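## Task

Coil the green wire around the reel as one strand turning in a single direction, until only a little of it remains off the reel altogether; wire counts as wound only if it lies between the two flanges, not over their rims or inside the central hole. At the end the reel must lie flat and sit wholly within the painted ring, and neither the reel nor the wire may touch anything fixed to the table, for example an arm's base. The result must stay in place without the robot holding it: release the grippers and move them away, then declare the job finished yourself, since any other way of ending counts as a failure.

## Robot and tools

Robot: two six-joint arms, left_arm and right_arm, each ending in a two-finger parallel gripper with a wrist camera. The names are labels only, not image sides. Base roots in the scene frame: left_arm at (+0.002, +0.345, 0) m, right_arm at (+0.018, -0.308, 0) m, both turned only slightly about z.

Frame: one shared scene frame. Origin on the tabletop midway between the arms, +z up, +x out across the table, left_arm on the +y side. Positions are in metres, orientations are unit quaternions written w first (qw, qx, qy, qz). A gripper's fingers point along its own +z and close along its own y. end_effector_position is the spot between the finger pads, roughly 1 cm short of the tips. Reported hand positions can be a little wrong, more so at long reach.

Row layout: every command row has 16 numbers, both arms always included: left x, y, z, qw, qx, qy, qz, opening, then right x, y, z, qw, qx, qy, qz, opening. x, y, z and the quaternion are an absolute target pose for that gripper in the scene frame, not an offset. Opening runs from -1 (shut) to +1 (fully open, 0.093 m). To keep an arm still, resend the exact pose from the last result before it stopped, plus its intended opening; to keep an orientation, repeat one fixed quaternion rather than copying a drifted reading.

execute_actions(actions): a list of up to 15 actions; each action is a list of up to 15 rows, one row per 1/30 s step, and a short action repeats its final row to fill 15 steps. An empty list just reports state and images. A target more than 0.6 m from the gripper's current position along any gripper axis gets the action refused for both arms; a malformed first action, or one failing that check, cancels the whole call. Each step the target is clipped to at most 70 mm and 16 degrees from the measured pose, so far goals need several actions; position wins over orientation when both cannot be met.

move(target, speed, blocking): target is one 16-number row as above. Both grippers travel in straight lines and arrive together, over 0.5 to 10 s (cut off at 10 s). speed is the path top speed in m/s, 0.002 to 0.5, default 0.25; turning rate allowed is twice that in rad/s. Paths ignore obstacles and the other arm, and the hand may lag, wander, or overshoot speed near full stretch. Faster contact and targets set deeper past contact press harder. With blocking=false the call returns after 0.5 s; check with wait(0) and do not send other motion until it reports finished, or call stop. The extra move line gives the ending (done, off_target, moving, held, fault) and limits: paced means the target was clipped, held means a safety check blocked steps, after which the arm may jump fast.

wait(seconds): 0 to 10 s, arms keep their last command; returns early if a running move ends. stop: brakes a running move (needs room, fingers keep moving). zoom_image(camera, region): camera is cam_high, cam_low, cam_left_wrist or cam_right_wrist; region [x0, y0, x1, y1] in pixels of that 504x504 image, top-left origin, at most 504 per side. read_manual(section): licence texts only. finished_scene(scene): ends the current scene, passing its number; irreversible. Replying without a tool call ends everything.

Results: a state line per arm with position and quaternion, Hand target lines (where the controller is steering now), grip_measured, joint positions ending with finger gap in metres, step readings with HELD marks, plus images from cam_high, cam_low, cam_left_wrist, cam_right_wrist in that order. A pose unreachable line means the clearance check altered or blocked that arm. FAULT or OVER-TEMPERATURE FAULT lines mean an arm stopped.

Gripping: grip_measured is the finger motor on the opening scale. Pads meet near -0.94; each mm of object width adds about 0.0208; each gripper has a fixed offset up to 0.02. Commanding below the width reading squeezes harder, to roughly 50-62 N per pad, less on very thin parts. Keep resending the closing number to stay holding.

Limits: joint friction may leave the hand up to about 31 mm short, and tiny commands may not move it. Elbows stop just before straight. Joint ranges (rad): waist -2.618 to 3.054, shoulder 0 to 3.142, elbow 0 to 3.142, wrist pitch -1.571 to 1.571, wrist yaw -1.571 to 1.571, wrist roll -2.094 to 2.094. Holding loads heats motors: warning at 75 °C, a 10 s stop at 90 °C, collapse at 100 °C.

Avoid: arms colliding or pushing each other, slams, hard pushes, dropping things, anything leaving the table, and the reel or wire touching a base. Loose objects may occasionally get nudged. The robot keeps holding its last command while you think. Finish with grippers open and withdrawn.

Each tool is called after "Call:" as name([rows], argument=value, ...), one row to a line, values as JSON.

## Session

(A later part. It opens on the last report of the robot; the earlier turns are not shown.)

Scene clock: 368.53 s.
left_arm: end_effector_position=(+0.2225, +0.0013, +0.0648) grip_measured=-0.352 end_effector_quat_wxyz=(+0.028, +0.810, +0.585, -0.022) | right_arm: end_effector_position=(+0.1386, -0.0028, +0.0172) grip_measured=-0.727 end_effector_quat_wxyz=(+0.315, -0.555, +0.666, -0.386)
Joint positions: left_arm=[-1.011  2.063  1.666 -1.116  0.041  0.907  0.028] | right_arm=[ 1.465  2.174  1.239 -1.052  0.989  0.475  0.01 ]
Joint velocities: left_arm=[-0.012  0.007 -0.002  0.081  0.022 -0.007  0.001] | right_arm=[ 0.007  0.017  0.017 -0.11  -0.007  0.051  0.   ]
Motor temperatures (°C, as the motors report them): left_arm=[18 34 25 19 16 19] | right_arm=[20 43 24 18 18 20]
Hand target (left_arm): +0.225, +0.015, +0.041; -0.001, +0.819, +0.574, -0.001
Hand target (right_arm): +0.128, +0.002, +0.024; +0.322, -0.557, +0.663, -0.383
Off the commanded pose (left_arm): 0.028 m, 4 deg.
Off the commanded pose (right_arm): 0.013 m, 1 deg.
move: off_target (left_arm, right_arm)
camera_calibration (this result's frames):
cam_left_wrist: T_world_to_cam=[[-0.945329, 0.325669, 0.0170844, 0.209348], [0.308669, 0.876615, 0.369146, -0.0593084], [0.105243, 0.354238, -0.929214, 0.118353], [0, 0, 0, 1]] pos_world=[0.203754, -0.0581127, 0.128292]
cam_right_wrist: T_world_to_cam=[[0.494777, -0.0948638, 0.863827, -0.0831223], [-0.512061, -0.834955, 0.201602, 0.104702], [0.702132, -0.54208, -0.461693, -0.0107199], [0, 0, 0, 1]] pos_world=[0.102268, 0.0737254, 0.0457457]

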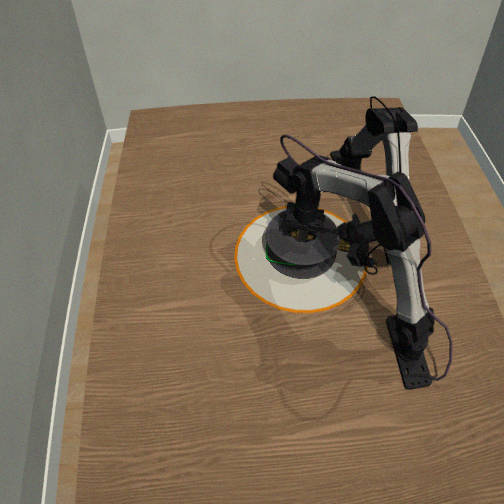

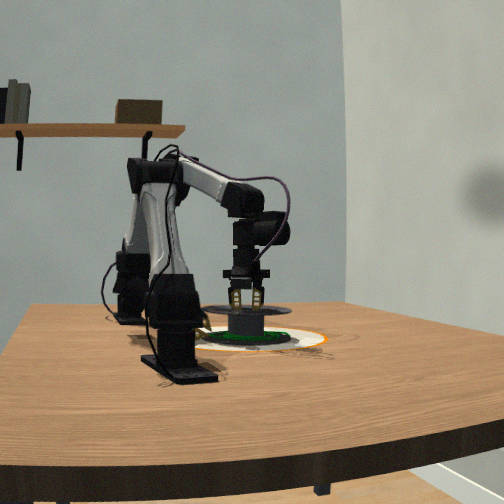

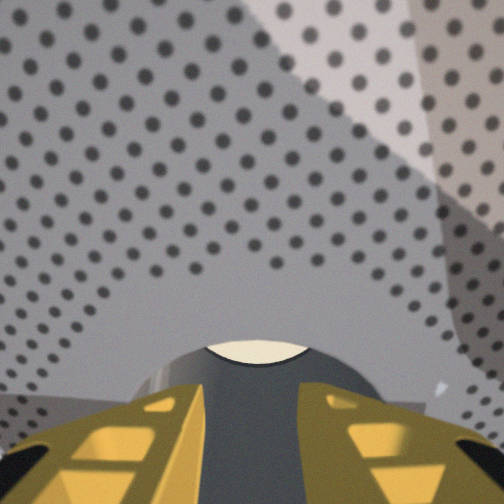

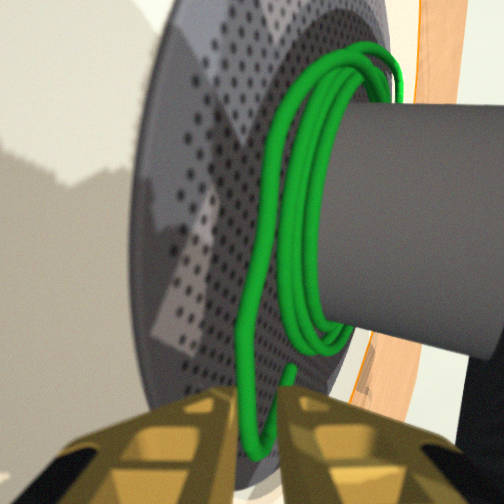

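Call:
move(target=[0.226,0.014,0.04,0,0.819,0.574,0,0.1, 0.138,-0.003,0.014,0.321,-0.557,0.663,-0.383,-0.82], speed=0.04)

Call:
move(target=[0.226,0.014,0.04,0,0.819,0.574,0,0.1, 0.115,0.0,0.016,0.321,-0.557,0.663,-0.383,-0.82], speed=0.04)

Scene clock: 370.50 s.
left_arm: end_effector_position=(+0.2218, +0.0011, +0.0658) grip_measured=-0.282 end_effector_quat_wxyz=(+0.028, +0.814, +0.580, -0.023) | right_arm: end_effector_position=(+0.1379, -0.0005, +0.0154) grip_measured=-0.817 end_effector_quat_wxyz=(+0.317, -0.554, +0.669, -0.380)
Joint positions: left_arm=[-1.011  2.061  1.666 -1.118  0.044  0.919  0.032] | right_arm=[ 1.465  2.174  1.24  -1.036  0.984  0.472  0.006]
Joint velocities: left_arm=[ 0.002  0.002 -0.012  0.095 -0.037  0.022  0.001] | right_arm=[ 0.007  0.002  0.002  0.051 -0.037 -0.066  0.   ]
Motor temperatures (°C, as the motors report them): left_arm=[18 34 25 19 16 19] | right_arm=[20 43 24 18 18 20]
Hand target (left_arm): +0.225, +0.015, +0.041; -0.001, +0.819, +0.574, -0.001
Hand target (right_arm): +0.138, -0.003, +0.014; +0.321, -0.557, +0.663, -0.384
Off the commanded pose (left_arm): 0.029 m, 4 deg.
Off the commanded pose (right_arm): 0.003 m, 1 deg.
move: off_target (left_arm)
camera_calibration (this result's frames):
cam_left_wrist: T_world_to_cam=[[-0.941216, 0.337368, 0.0171894, 0.20787], [0.319867, 0.87372, 0.366466, -0.061568], [0.108615, 0.350422, -0.930272, 0.11875], [0, 0, 0, 1]] pos_world=[0.202446, -0.0579481, 0.129459]
cam_right_wrist: T_world_to_cam=[[0.499942, -0.106726, 0.859458, -0.0816809], [-0.511376, -0.83729, 0.193491, 0.106707], [0.698965, -0.536241, -0.473174, -0.00925519], [0, 0, 0, 1]] pos_world=[0.101872, 0.0756639, 0.0451751]

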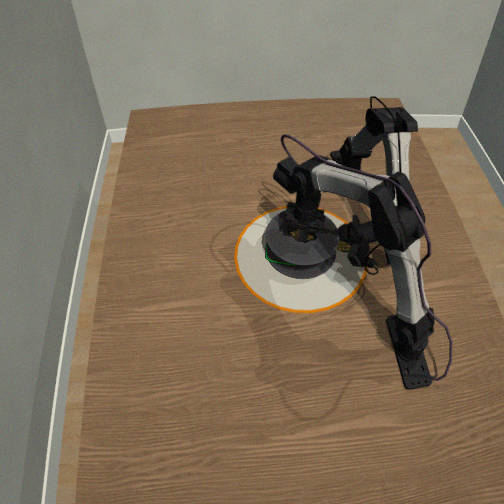

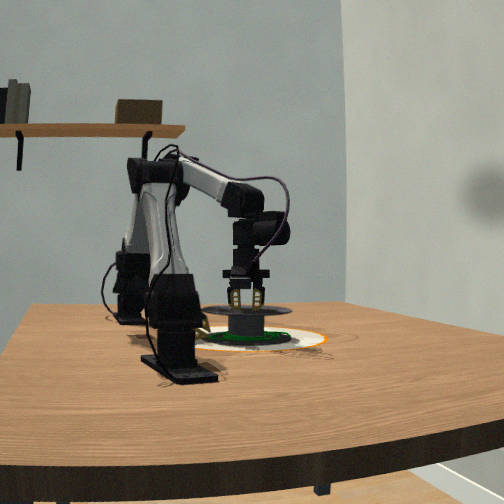

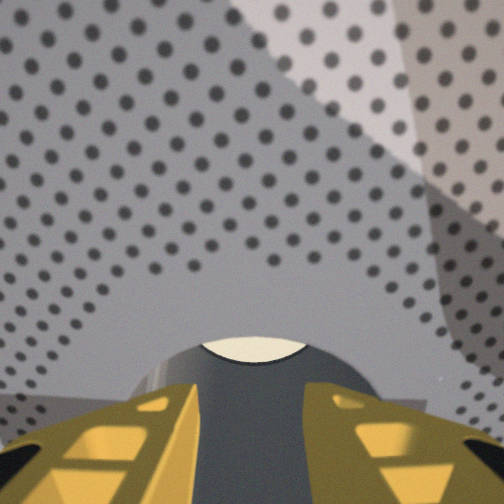

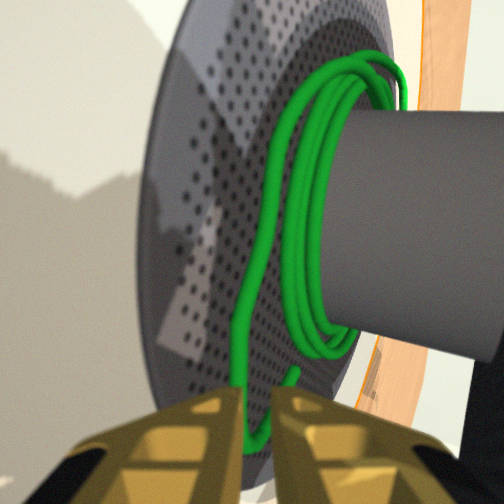

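Scene clock: 371.70 s.
left_arm: end_effector_position=(+0.2219, +0.0011, +0.0658) grip_measured=-0.282 end_effector_quat_wxyz=(+0.028, +0.814, +0.580, -0.023) | right_arm: end_effector_position=(+0.1195, -0.0019, +0.0200) grip_measured=-0.817 end_effector_quat_wxyz=(+0.328, -0.554, +0.663, -0.382)
Joint positions: left_arm=[-1.011  2.061  1.666 -1.118  0.044  0.919  0.032] | right_arm=[ 1.528  2.186  1.257 -1.118  0.983  0.568  0.006]
Joint velocities: left_arm=[-0.002  0.012 -0.027  0.007  0.022  0.022  0.   ] | right_arm=[ 0.002  0.007  0.007 -0.037 -0.007 -0.051 -0.   ]
Motor temperatures (°C, as the motors report them): left_arm=[18 34 25 19 16 19] | right_arm=[20 43 24 18 18 20]
Hand target (left_arm): +0.225, +0.015, +0.041; -0.001, +0.819, +0.574, -0.001
Hand target (right_arm): +0.115, -0.000, +0.017; +0.322, -0.556, +0.663, -0.384
Off the commanded pose (left_arm): 0.029 m, 4 deg.
Off the commanded pose (right_arm): 0.006 m, 1 deg.
move: off_target (left_arm)
camera_calibration (this result's frames):
cam_left_wrist: T_world_to_cam=[[-0.941101, 0.337701, 0.0169354, 0.207899], [0.320054, 0.873529, 0.36676, -0.0616755], [0.109062, 0.350578, -0.930162, 0.118623], [0, 0, 0, 1]] pos_world=[0.202457, -0.0579191, 0.129438]
cam_right_wrist: T_world_to_cam=[[0.482984, -0.10457, 0.869363, -0.074743], [-0.503389, -0.845536, 0.177959, 0.0946051], [0.716468, -0.523579, -0.461019, 0.00280121], [0, 0, 0, 1]] pos_world=[0.0817158, 0.0736428, 0.0494344]

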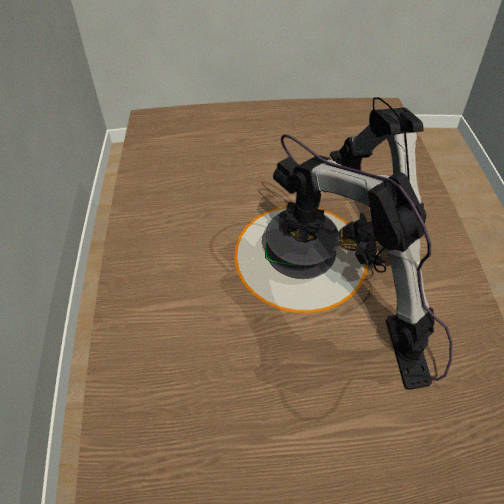

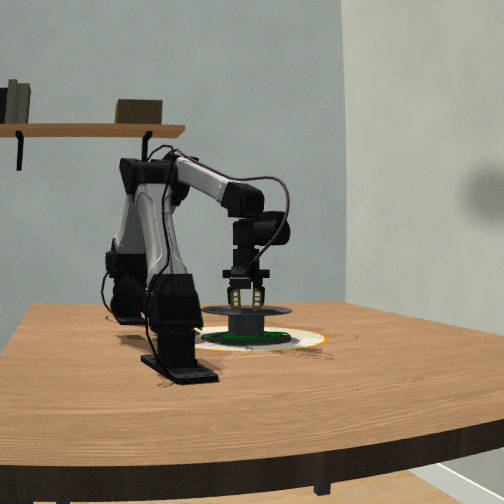

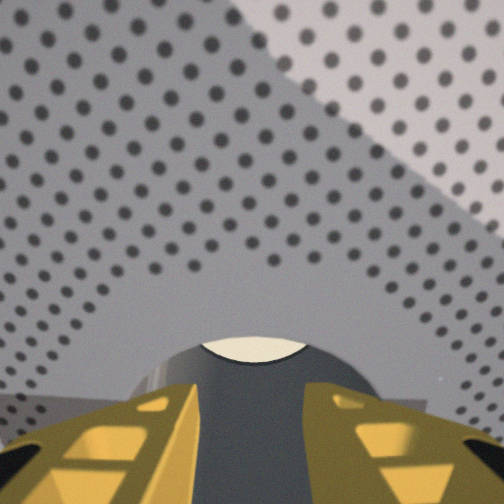

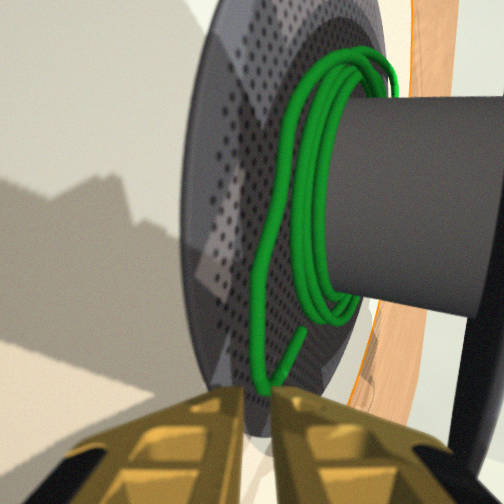

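Call:
move(target=[0.224,0.004,0.052,0,0.819,0.574,0,-1, 0.08,0.0,0.04,0.321,-0.557,0.663,-0.383,-0.82], speed=0.08)

Scene clock: 373.50 s.
left_arm: end_effector_position=(+0.2236, +0.0034, +0.0600) grip_measured=-0.999 end_effector_quat_wxyz=(+0.014, +0.816, +0.578, -0.009) | right_arm: end_effector_position=(+0.0840, -0.0007, +0.0442) grip_measured=-0.817 end_effector_quat_wxyz=(+0.329, -0.555, +0.662, -0.381)
Joint positions: left_arm=[-1.015  2.09   1.688 -1.141  0.018  0.92   0.   ] | right_arm=[ 1.632  2.186  1.353 -1.336  0.932  0.718  0.006]
Joint velocities: left_arm=[ 0.007  0.022  0.002 -0.081 -0.022 -0.007  0.   ] | right_arm=[ 0.017  0.002 -0.022 -0.051  0.037  0.007  0.001]
Motor temperatures (°C, as the motors report them): left_arm=[18 34 25 19 16 19] | right_arm=[20 43 24 18 18 20]
Hand target (left_arm): +0.224, +0.004, +0.052; +0.000, +0.819, +0.574, -0.000
Hand target (right_arm): +0.081, +0.000, +0.041; +0.323, -0.556, +0.663, -0.384
Off the commanded pose (left_arm): 0.008 m, 2 deg.
Off the commanded pose (right_arm): 0.006 m, 1 deg.
move: done
camera_calibration (this result's frames):
cam_left_wrist: T_world_to_cam=[[-0.939919, 0.340454, 0.025364, 0.208069], [0.321307, 0.857049, 0.402777, -0.0645024], [0.115389, 0.386728, -0.914947, 0.109765], [0, 0, 0, 1]] pos_world=[0.203627, -0.0580055, 0.121132]
cam_right_wrist: T_world_to_cam=[[0.48311, -0.104749, 0.869271, -0.0784921], [-0.500382, -0.84774, 0.175941, 0.0732659], [0.718486, -0.519966, -0.461966, 0.0398256], [0, 0, 0, 1]] pos_world=[0.0459671, 0.0745964, 0.0737385]

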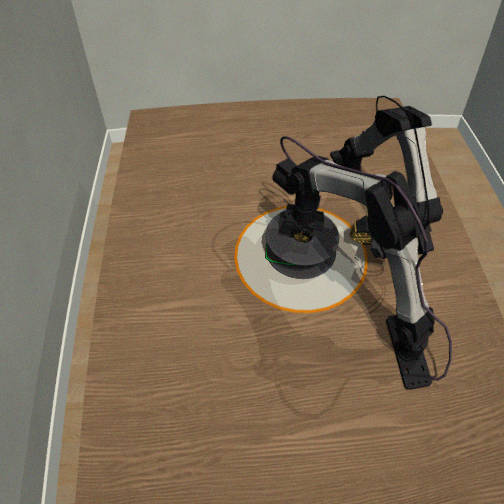

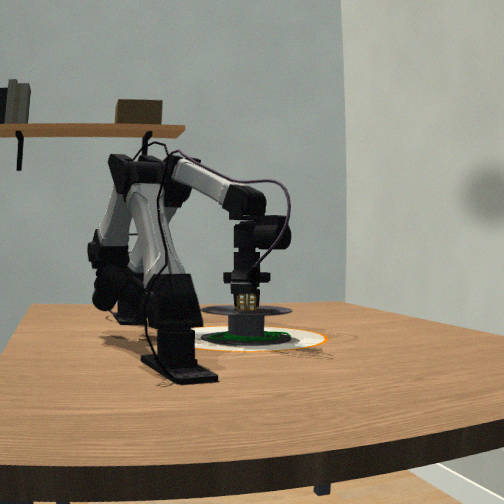

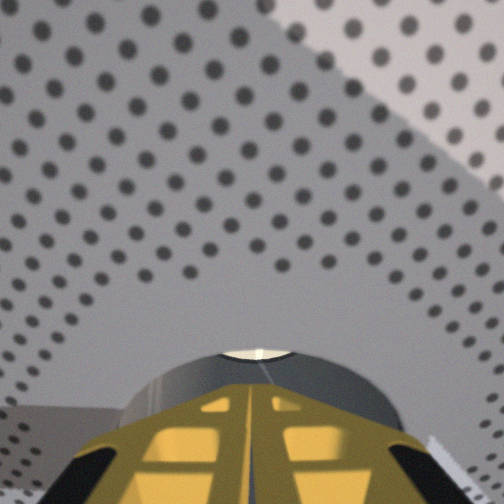

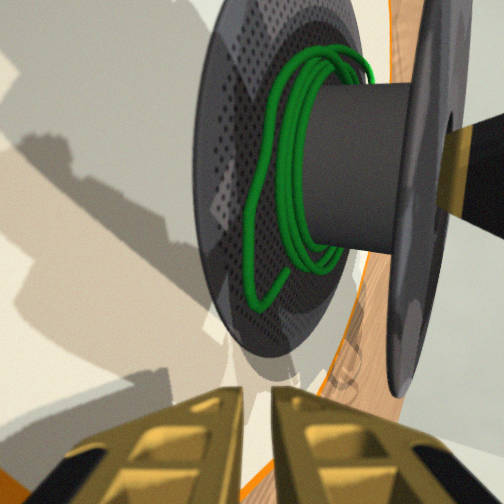

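Call:
move(target=[0.224,0.004,0.11,0,0.819,0.574,0,-1, 0.07,-0.04,0.07,0.321,-0.557,0.663,-0.383,-0.82], speed=0.1)

Call:
move(target=[0.14,0.24,0.16,0.13,0.62,0.74,0.15,-1, 0.07,-0.13,0.11,0.13,-0.62,0.74,-0.15,-0.82], speed=0.3)

Scene clock: 374.90 s.
left_arm: end_effector_position=(+0.2245, +0.0038, +0.1114) grip_measured=-0.999 end_effector_quat_wxyz=(+0.008, +0.816, +0.578, -0.006) | right_arm: end_effector_position=(+0.0716, -0.0311, +0.0699) grip_measured=-0.817 end_effector_quat_wxyz=(+0.329, -0.554, +0.665, -0.378)
Joint positions: left_arm=[-1.015  2.09   1.893 -1.358  0.012  0.92   0.   ] | right_arm=[ 1.691  2.063  1.265 -1.426  0.893  0.798  0.006]
Joint velocities: left_arm=[-0.007  0.007  0.002 -0.022 -0.007 -0.051  0.   ] | right_arm=[-0.007 -0.012  0.017 -0.022 -0.022  0.051  0.   ]
Motor temperatures (°C, as the motors report them): left_arm=[18 35 25 19 16 19] | right_arm=[20 43 24 18 18 20]
Hand target (left_arm): +0.224, +0.004, +0.110; +0.000, +0.819, +0.574, -0.000
Hand target (right_arm): +0.070, -0.039, +0.071; +0.322, -0.556, +0.663, -0.384
Off the commanded pose (left_arm): 0.001 m, 1 deg.
Off the commanded pose (right_arm): 0.009 m, 1 deg.
move: done
camera_calibration (this result's frames):
cam_left_wrist: T_world_to_cam=[[-0.939913, 0.339965, 0.0314215, 0.206802], [0.321904, 0.851776, 0.413347, -0.0871238], [0.113759, 0.398625, -0.910031, 0.156325], [0, 0, 0, 1]] pos_world=[0.204638, -0.0584107, 0.171775]
cam_right_wrist: T_world_to_cam=[[0.487152, -0.111339, 0.866191, -0.0983755], [-0.502045, -0.84727, 0.173447, 0.0370848], [0.714586, -0.519362, -0.468647, 0.0456207], [0, 0, 0, 1]] pos_world=[0.0339422, 0.0441614, 0.10016]

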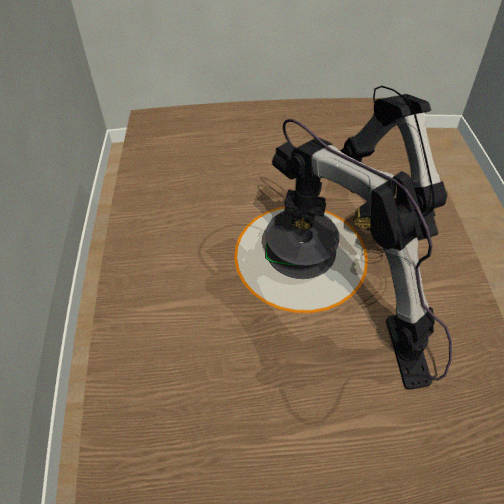

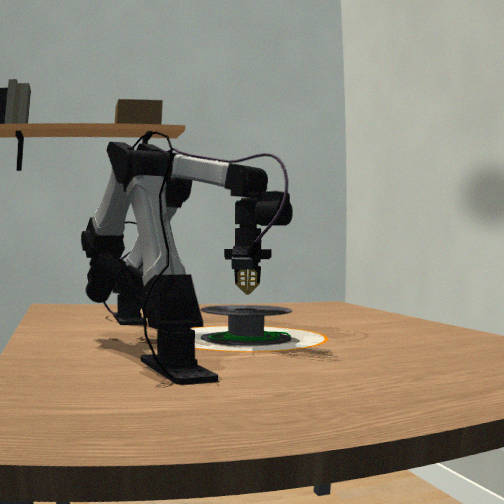

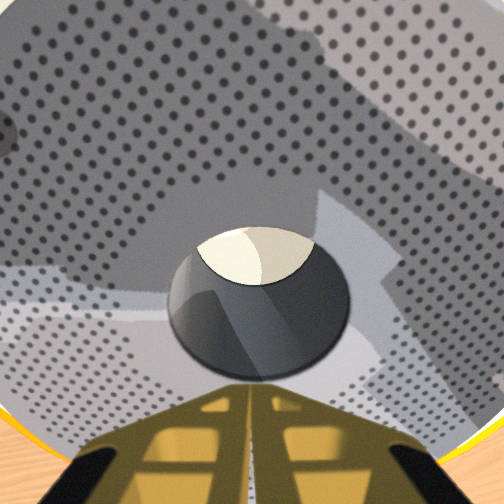

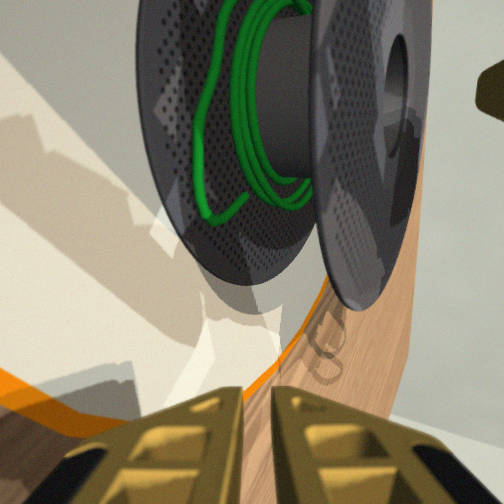

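Scene clock: 376.63 s.
left_arm: end_effector_position=(+0.1458, +0.2325, +0.1584) grip_measured=-0.999 end_effector_quat_wxyz=(+0.138, +0.635, +0.747, +0.143) | right_arm: end_effector_position=(+0.0685, -0.1206, +0.1145) grip_measured=-0.818 end_effector_quat_wxyz=(+0.144, -0.631, +0.749, -0.142)
Joint positions: left_arm=[-1.015  1.014  0.967 -1.331 -0.352  0.455  0.   ] | right_arm=[ 1.482  1.292  0.955 -1.304  0.401  0.269  0.006]
Joint velocities: left_arm=[-0.017 -0.007  0.002  0.022 -0.022 -0.022  0.   ] | right_arm=[-0.012 -0.002 -0.007 -0.022 -0.125  0.037  0.   ]
Motor temperatures (°C, as the motors report them): left_arm=[18 34 25 19 16 19] | right_arm=[20 43 24 18 18 20]
Hand target (left_arm): +0.144, +0.241, +0.156; +0.132, +0.630, +0.750, +0.152
Hand target (right_arm): +0.069, -0.130, +0.110; +0.130, -0.632, +0.749, -0.147
Off the commanded pose (left_arm): 0.010 m, 1 deg.
Off the commanded pose (right_arm): 0.011 m, 2 deg.
move: off_target (right_arm)
camera_calibration (this result's frames):
cam_left_wrist: T_world_to_cam=[[-0.923698, -0.146073, -0.354182, 0.225289], [-0.286293, 0.877501, 0.384744, -0.188807], [0.254594, 0.456787, -0.852366, 0.073668], [0, 0, 0, 1]] pos_world=[0.135289, 0.164937, 0.215228]
cam_right_wrist: T_world_to_cam=[[0.903336, -0.173218, 0.392403, -0.12714], [-0.3137, -0.890713, 0.328972, -0.0840638], [0.292535, -0.420269, -0.858951, 0.107814], [0, 0, 0, 1]] pos_world=[0.0569399, -0.0515887, 0.170152]

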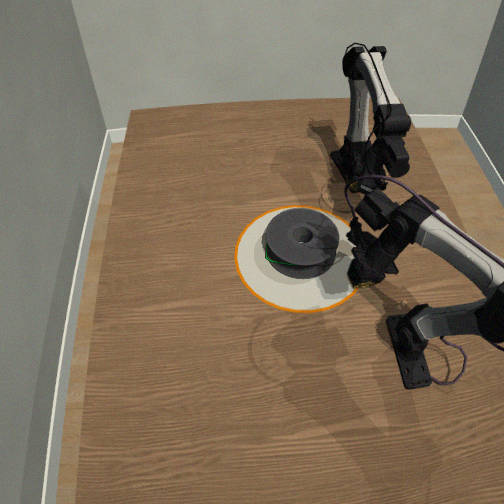

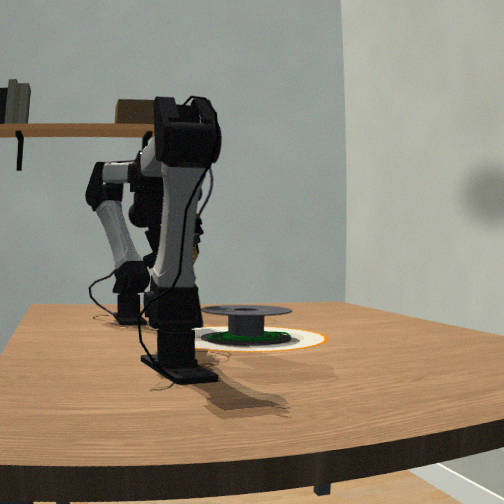

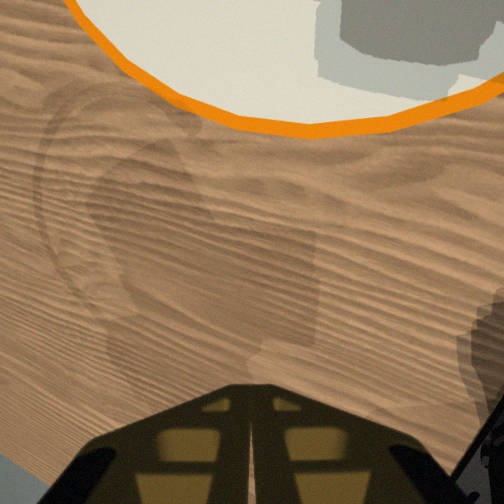

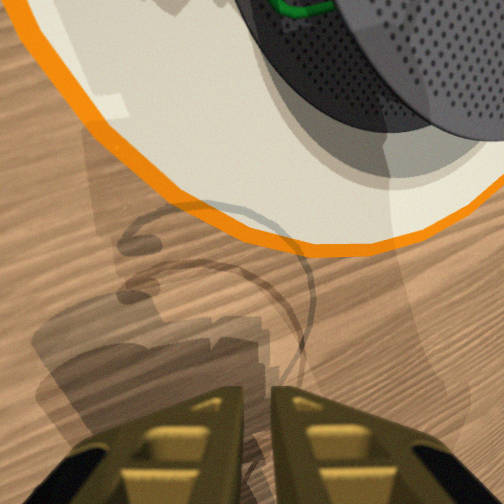

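Call:
zoom_image(camera="cam_high", region=[225,195,385,320])

Call:
zoom_image(camera="cam_low", region=[180,290,340,365])

Region (225, 195, 385, 320) of cam_high's 504x504 image, scaled by 3.150, with more detail than that image has; it fills the top 394 rows of this view, and the rest is white.

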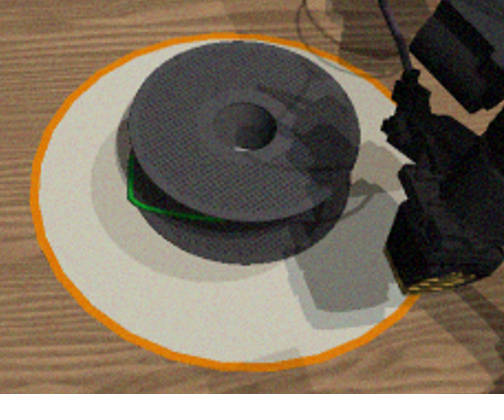

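Region (180, 290, 340, 365) of cam_low's 504x504 image, scaled by 3.150, with more detail than that image has; it fills the top 236 rows of this view, and the rest is white.

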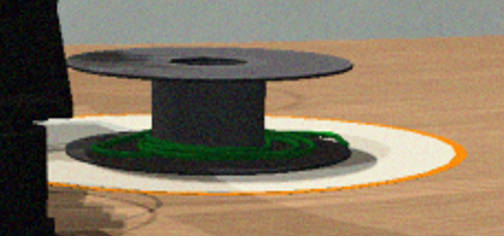

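Call:
zoom_image(camera="cam_high", region=[252,230,312,285])

Call:
zoom_image(camera="cam_low", region=[250,320,310,350])

Region (252, 230, 312, 285) of cam_high's 504x504 image, scaled by 8.400, with more detail than that image has; it fills the top 462 rows of this view, and the rest is white.

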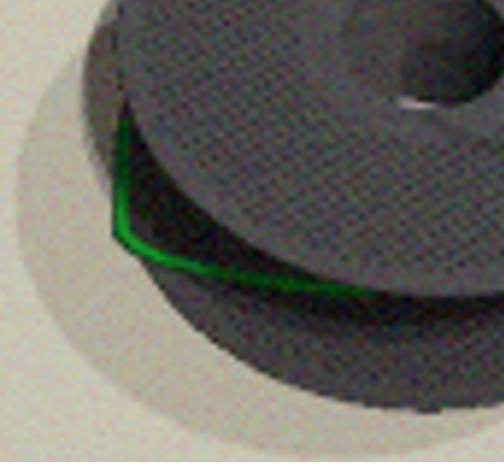

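Region (250, 320, 310, 350) of cam_low's 504x504 image, scaled by 8.400, with more detail than that image has.

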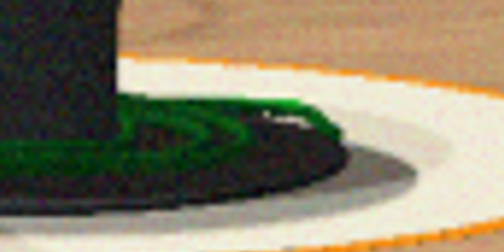

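Call:
move(target=[0.30,0.03,0.13,0,0,1,0,-1, 0.07,-0.13,0.11,0.13,-0.62,0.74,-0.15,-1], speed=0.3)

Scene clock: 384.97 s.
left_arm: end_effector_position=(+0.2956, +0.0256, +0.1365) grip_measured=-0.999 end_effector_quat_wxyz=(+0.011, +0.006, +1.000, -0.003) | right_arm: end_effector_position=(+0.0682, -0.1207, +0.1144) grip_measured=-0.999 end_effector_quat_wxyz=(+0.143, -0.632, +0.748, -0.141)
Joint positions: left_arm=[-0.859  2.238  2.229 -1.543 -0.012 -0.82   0.   ] | right_arm=[ 1.482  1.292  0.955 -1.304  0.399  0.267  0.   ]
Joint velocities: left_arm=[-0.002  0.002 -0.007 -0.095 -0.022  0.037  0.   ] | right_arm=[ 0.002 -0.002  0.012 -0.051 -0.037 -0.022  0.   ]
Motor temperatures (°C, as the motors report them): left_arm=[18 33 26 19 16 19] | right_arm=[20 41 24 18 18 20]
Hand target (left_arm): +0.296, +0.027, +0.134; +0.001, -0.001, +1.000, -0.001
Hand target (right_arm): +0.070, -0.130, +0.110; +0.132, -0.629, +0.751, -0.152
Off the commanded pose (left_arm): 0.009 m, 1 deg.
Off the commanded pose (right_arm): 0.010 m, 2 deg.
move: done
camera_calibration (this result's frames):
cam_left_wrist: T_world_to_cam=[[-0.0219025, -0.99884, 0.0428832, 0.0267628], [-0.910965, 0.037611, 0.410766, 0.246681], [-0.411902, -0.0300683, -0.910732, 0.328872], [0, 0, 0, 1]] pos_world=[0.360767, 0.0273425, 0.197038]
cam_right_wrist: T_world_to_cam=[[0.90438, -0.171396, 0.390793, -0.126499], [-0.311613, -0.890919, 0.330395, -0.084475], [0.291537, -0.420579, -0.859139, 0.107831], [0, 0, 0, 1]] pos_world=[0.0566427, -0.0515904, 0.169987]

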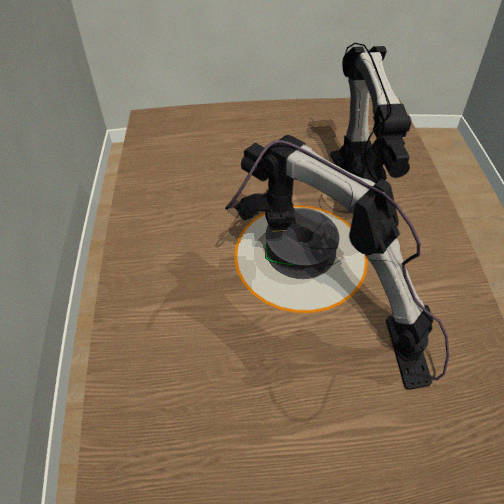

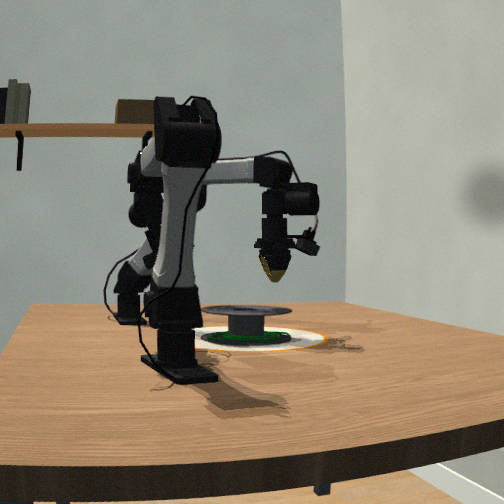

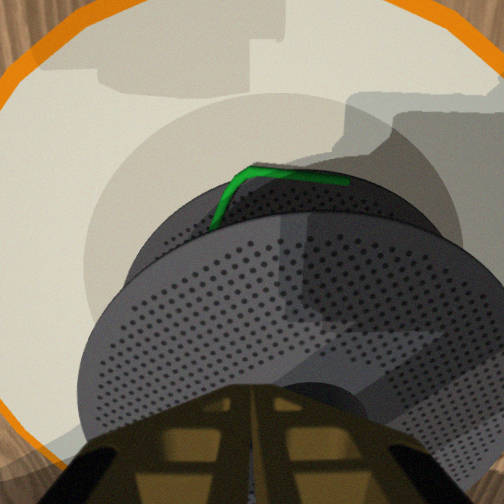

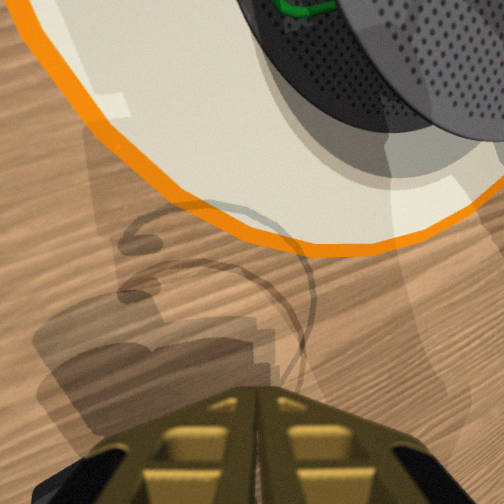

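Call:
move(target=[0.16,0.25,0.17,0.13,0.62,0.74,0.15,-1, 0.07,-0.14,0.12,0.13,-0.62,0.74,-0.15,-1], speed=0.3)

Scene clock: 389.30 s.
left_arm: end_effector_position=(+0.1651, +0.2463, +0.1669) grip_measured=-0.999 end_effector_quat_wxyz=(+0.132, +0.631, +0.750, +0.147) | right_arm: end_effector_position=(+0.0693, -0.1332, +0.1202) grip_measured=-0.999 end_effector_quat_wxyz=(+0.136, -0.633, +0.747, -0.151)
Joint positions: left_arm=[-0.857  1.023  1.004 -1.319 -0.325  0.608  0.   ] | right_arm=[ 1.482  1.261  0.955 -1.358  0.399  0.269  0.   ]
Joint velocities: left_arm=[-0.012  0.022  0.002  0.095 -0.022  0.037  0.   ] | right_arm=[ 0.007 -0.007 -0.007 -0.007 -0.051 -0.022  0.   ]
Motor temperatures (°C, as the motors report them): left_arm=[18 33 26 19 16 19] | right_arm=[20 40 24 18 18 20]
Hand target (left_arm): +0.164, +0.252, +0.166; +0.132, +0.630, +0.750, +0.152
Hand target (right_arm): +0.070, -0.140, +0.120; +0.132, -0.629, +0.751, -0.152
Off the commanded pose (left_arm): 0.007 m, 1 deg.
Off the commanded pose (right_arm): 0.007 m, 1 deg.
move: done
camera_calibration (this result's frames):
cam_left_wrist: T_world_to_cam=[[-0.923572, -0.152671, -0.351718, 0.249333], [-0.29452, 0.869822, 0.395812, -0.197241], [0.245503, 0.469149, -0.848309, 0.0675481], [0, 0, 0, 1]] pos_world=[0.155602, 0.17794, 0.223067]
cam_right_wrist: T_world_to_cam=[[0.90332, -0.163471, 0.396597, -0.131436], [-0.313569, -0.882533, 0.350443, -0.0983756], [0.292723, -0.440923, -0.84847, 0.103144], [0, 0, 0, 1]] pos_world=[0.0576891, -0.0628273, 0.174117]

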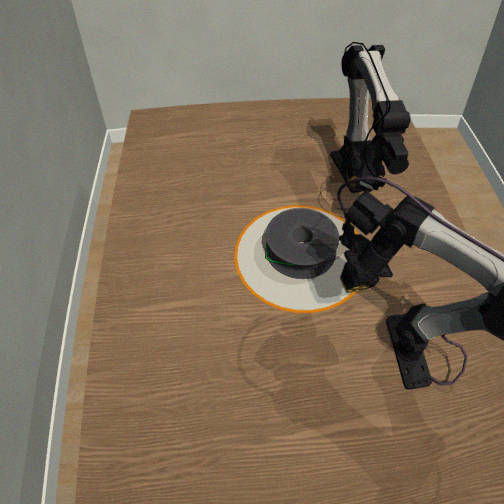

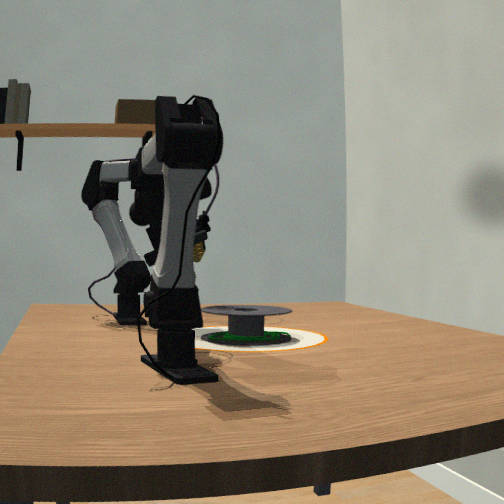

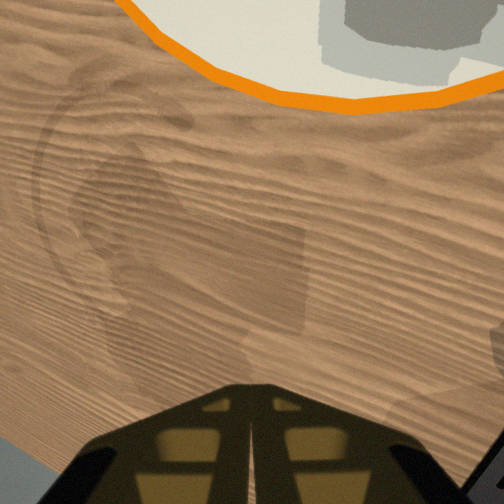

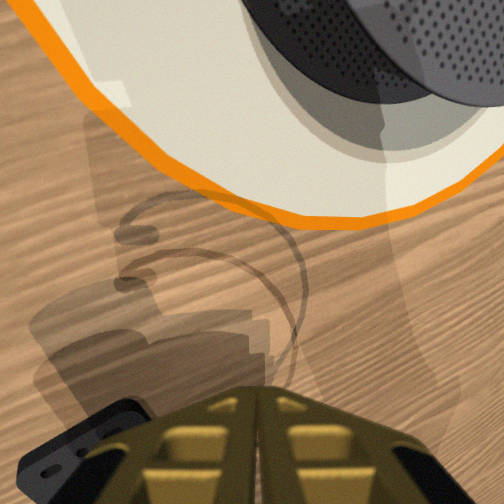

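Call:
finished_scene(scene=2)

The scene is finished: the task was done.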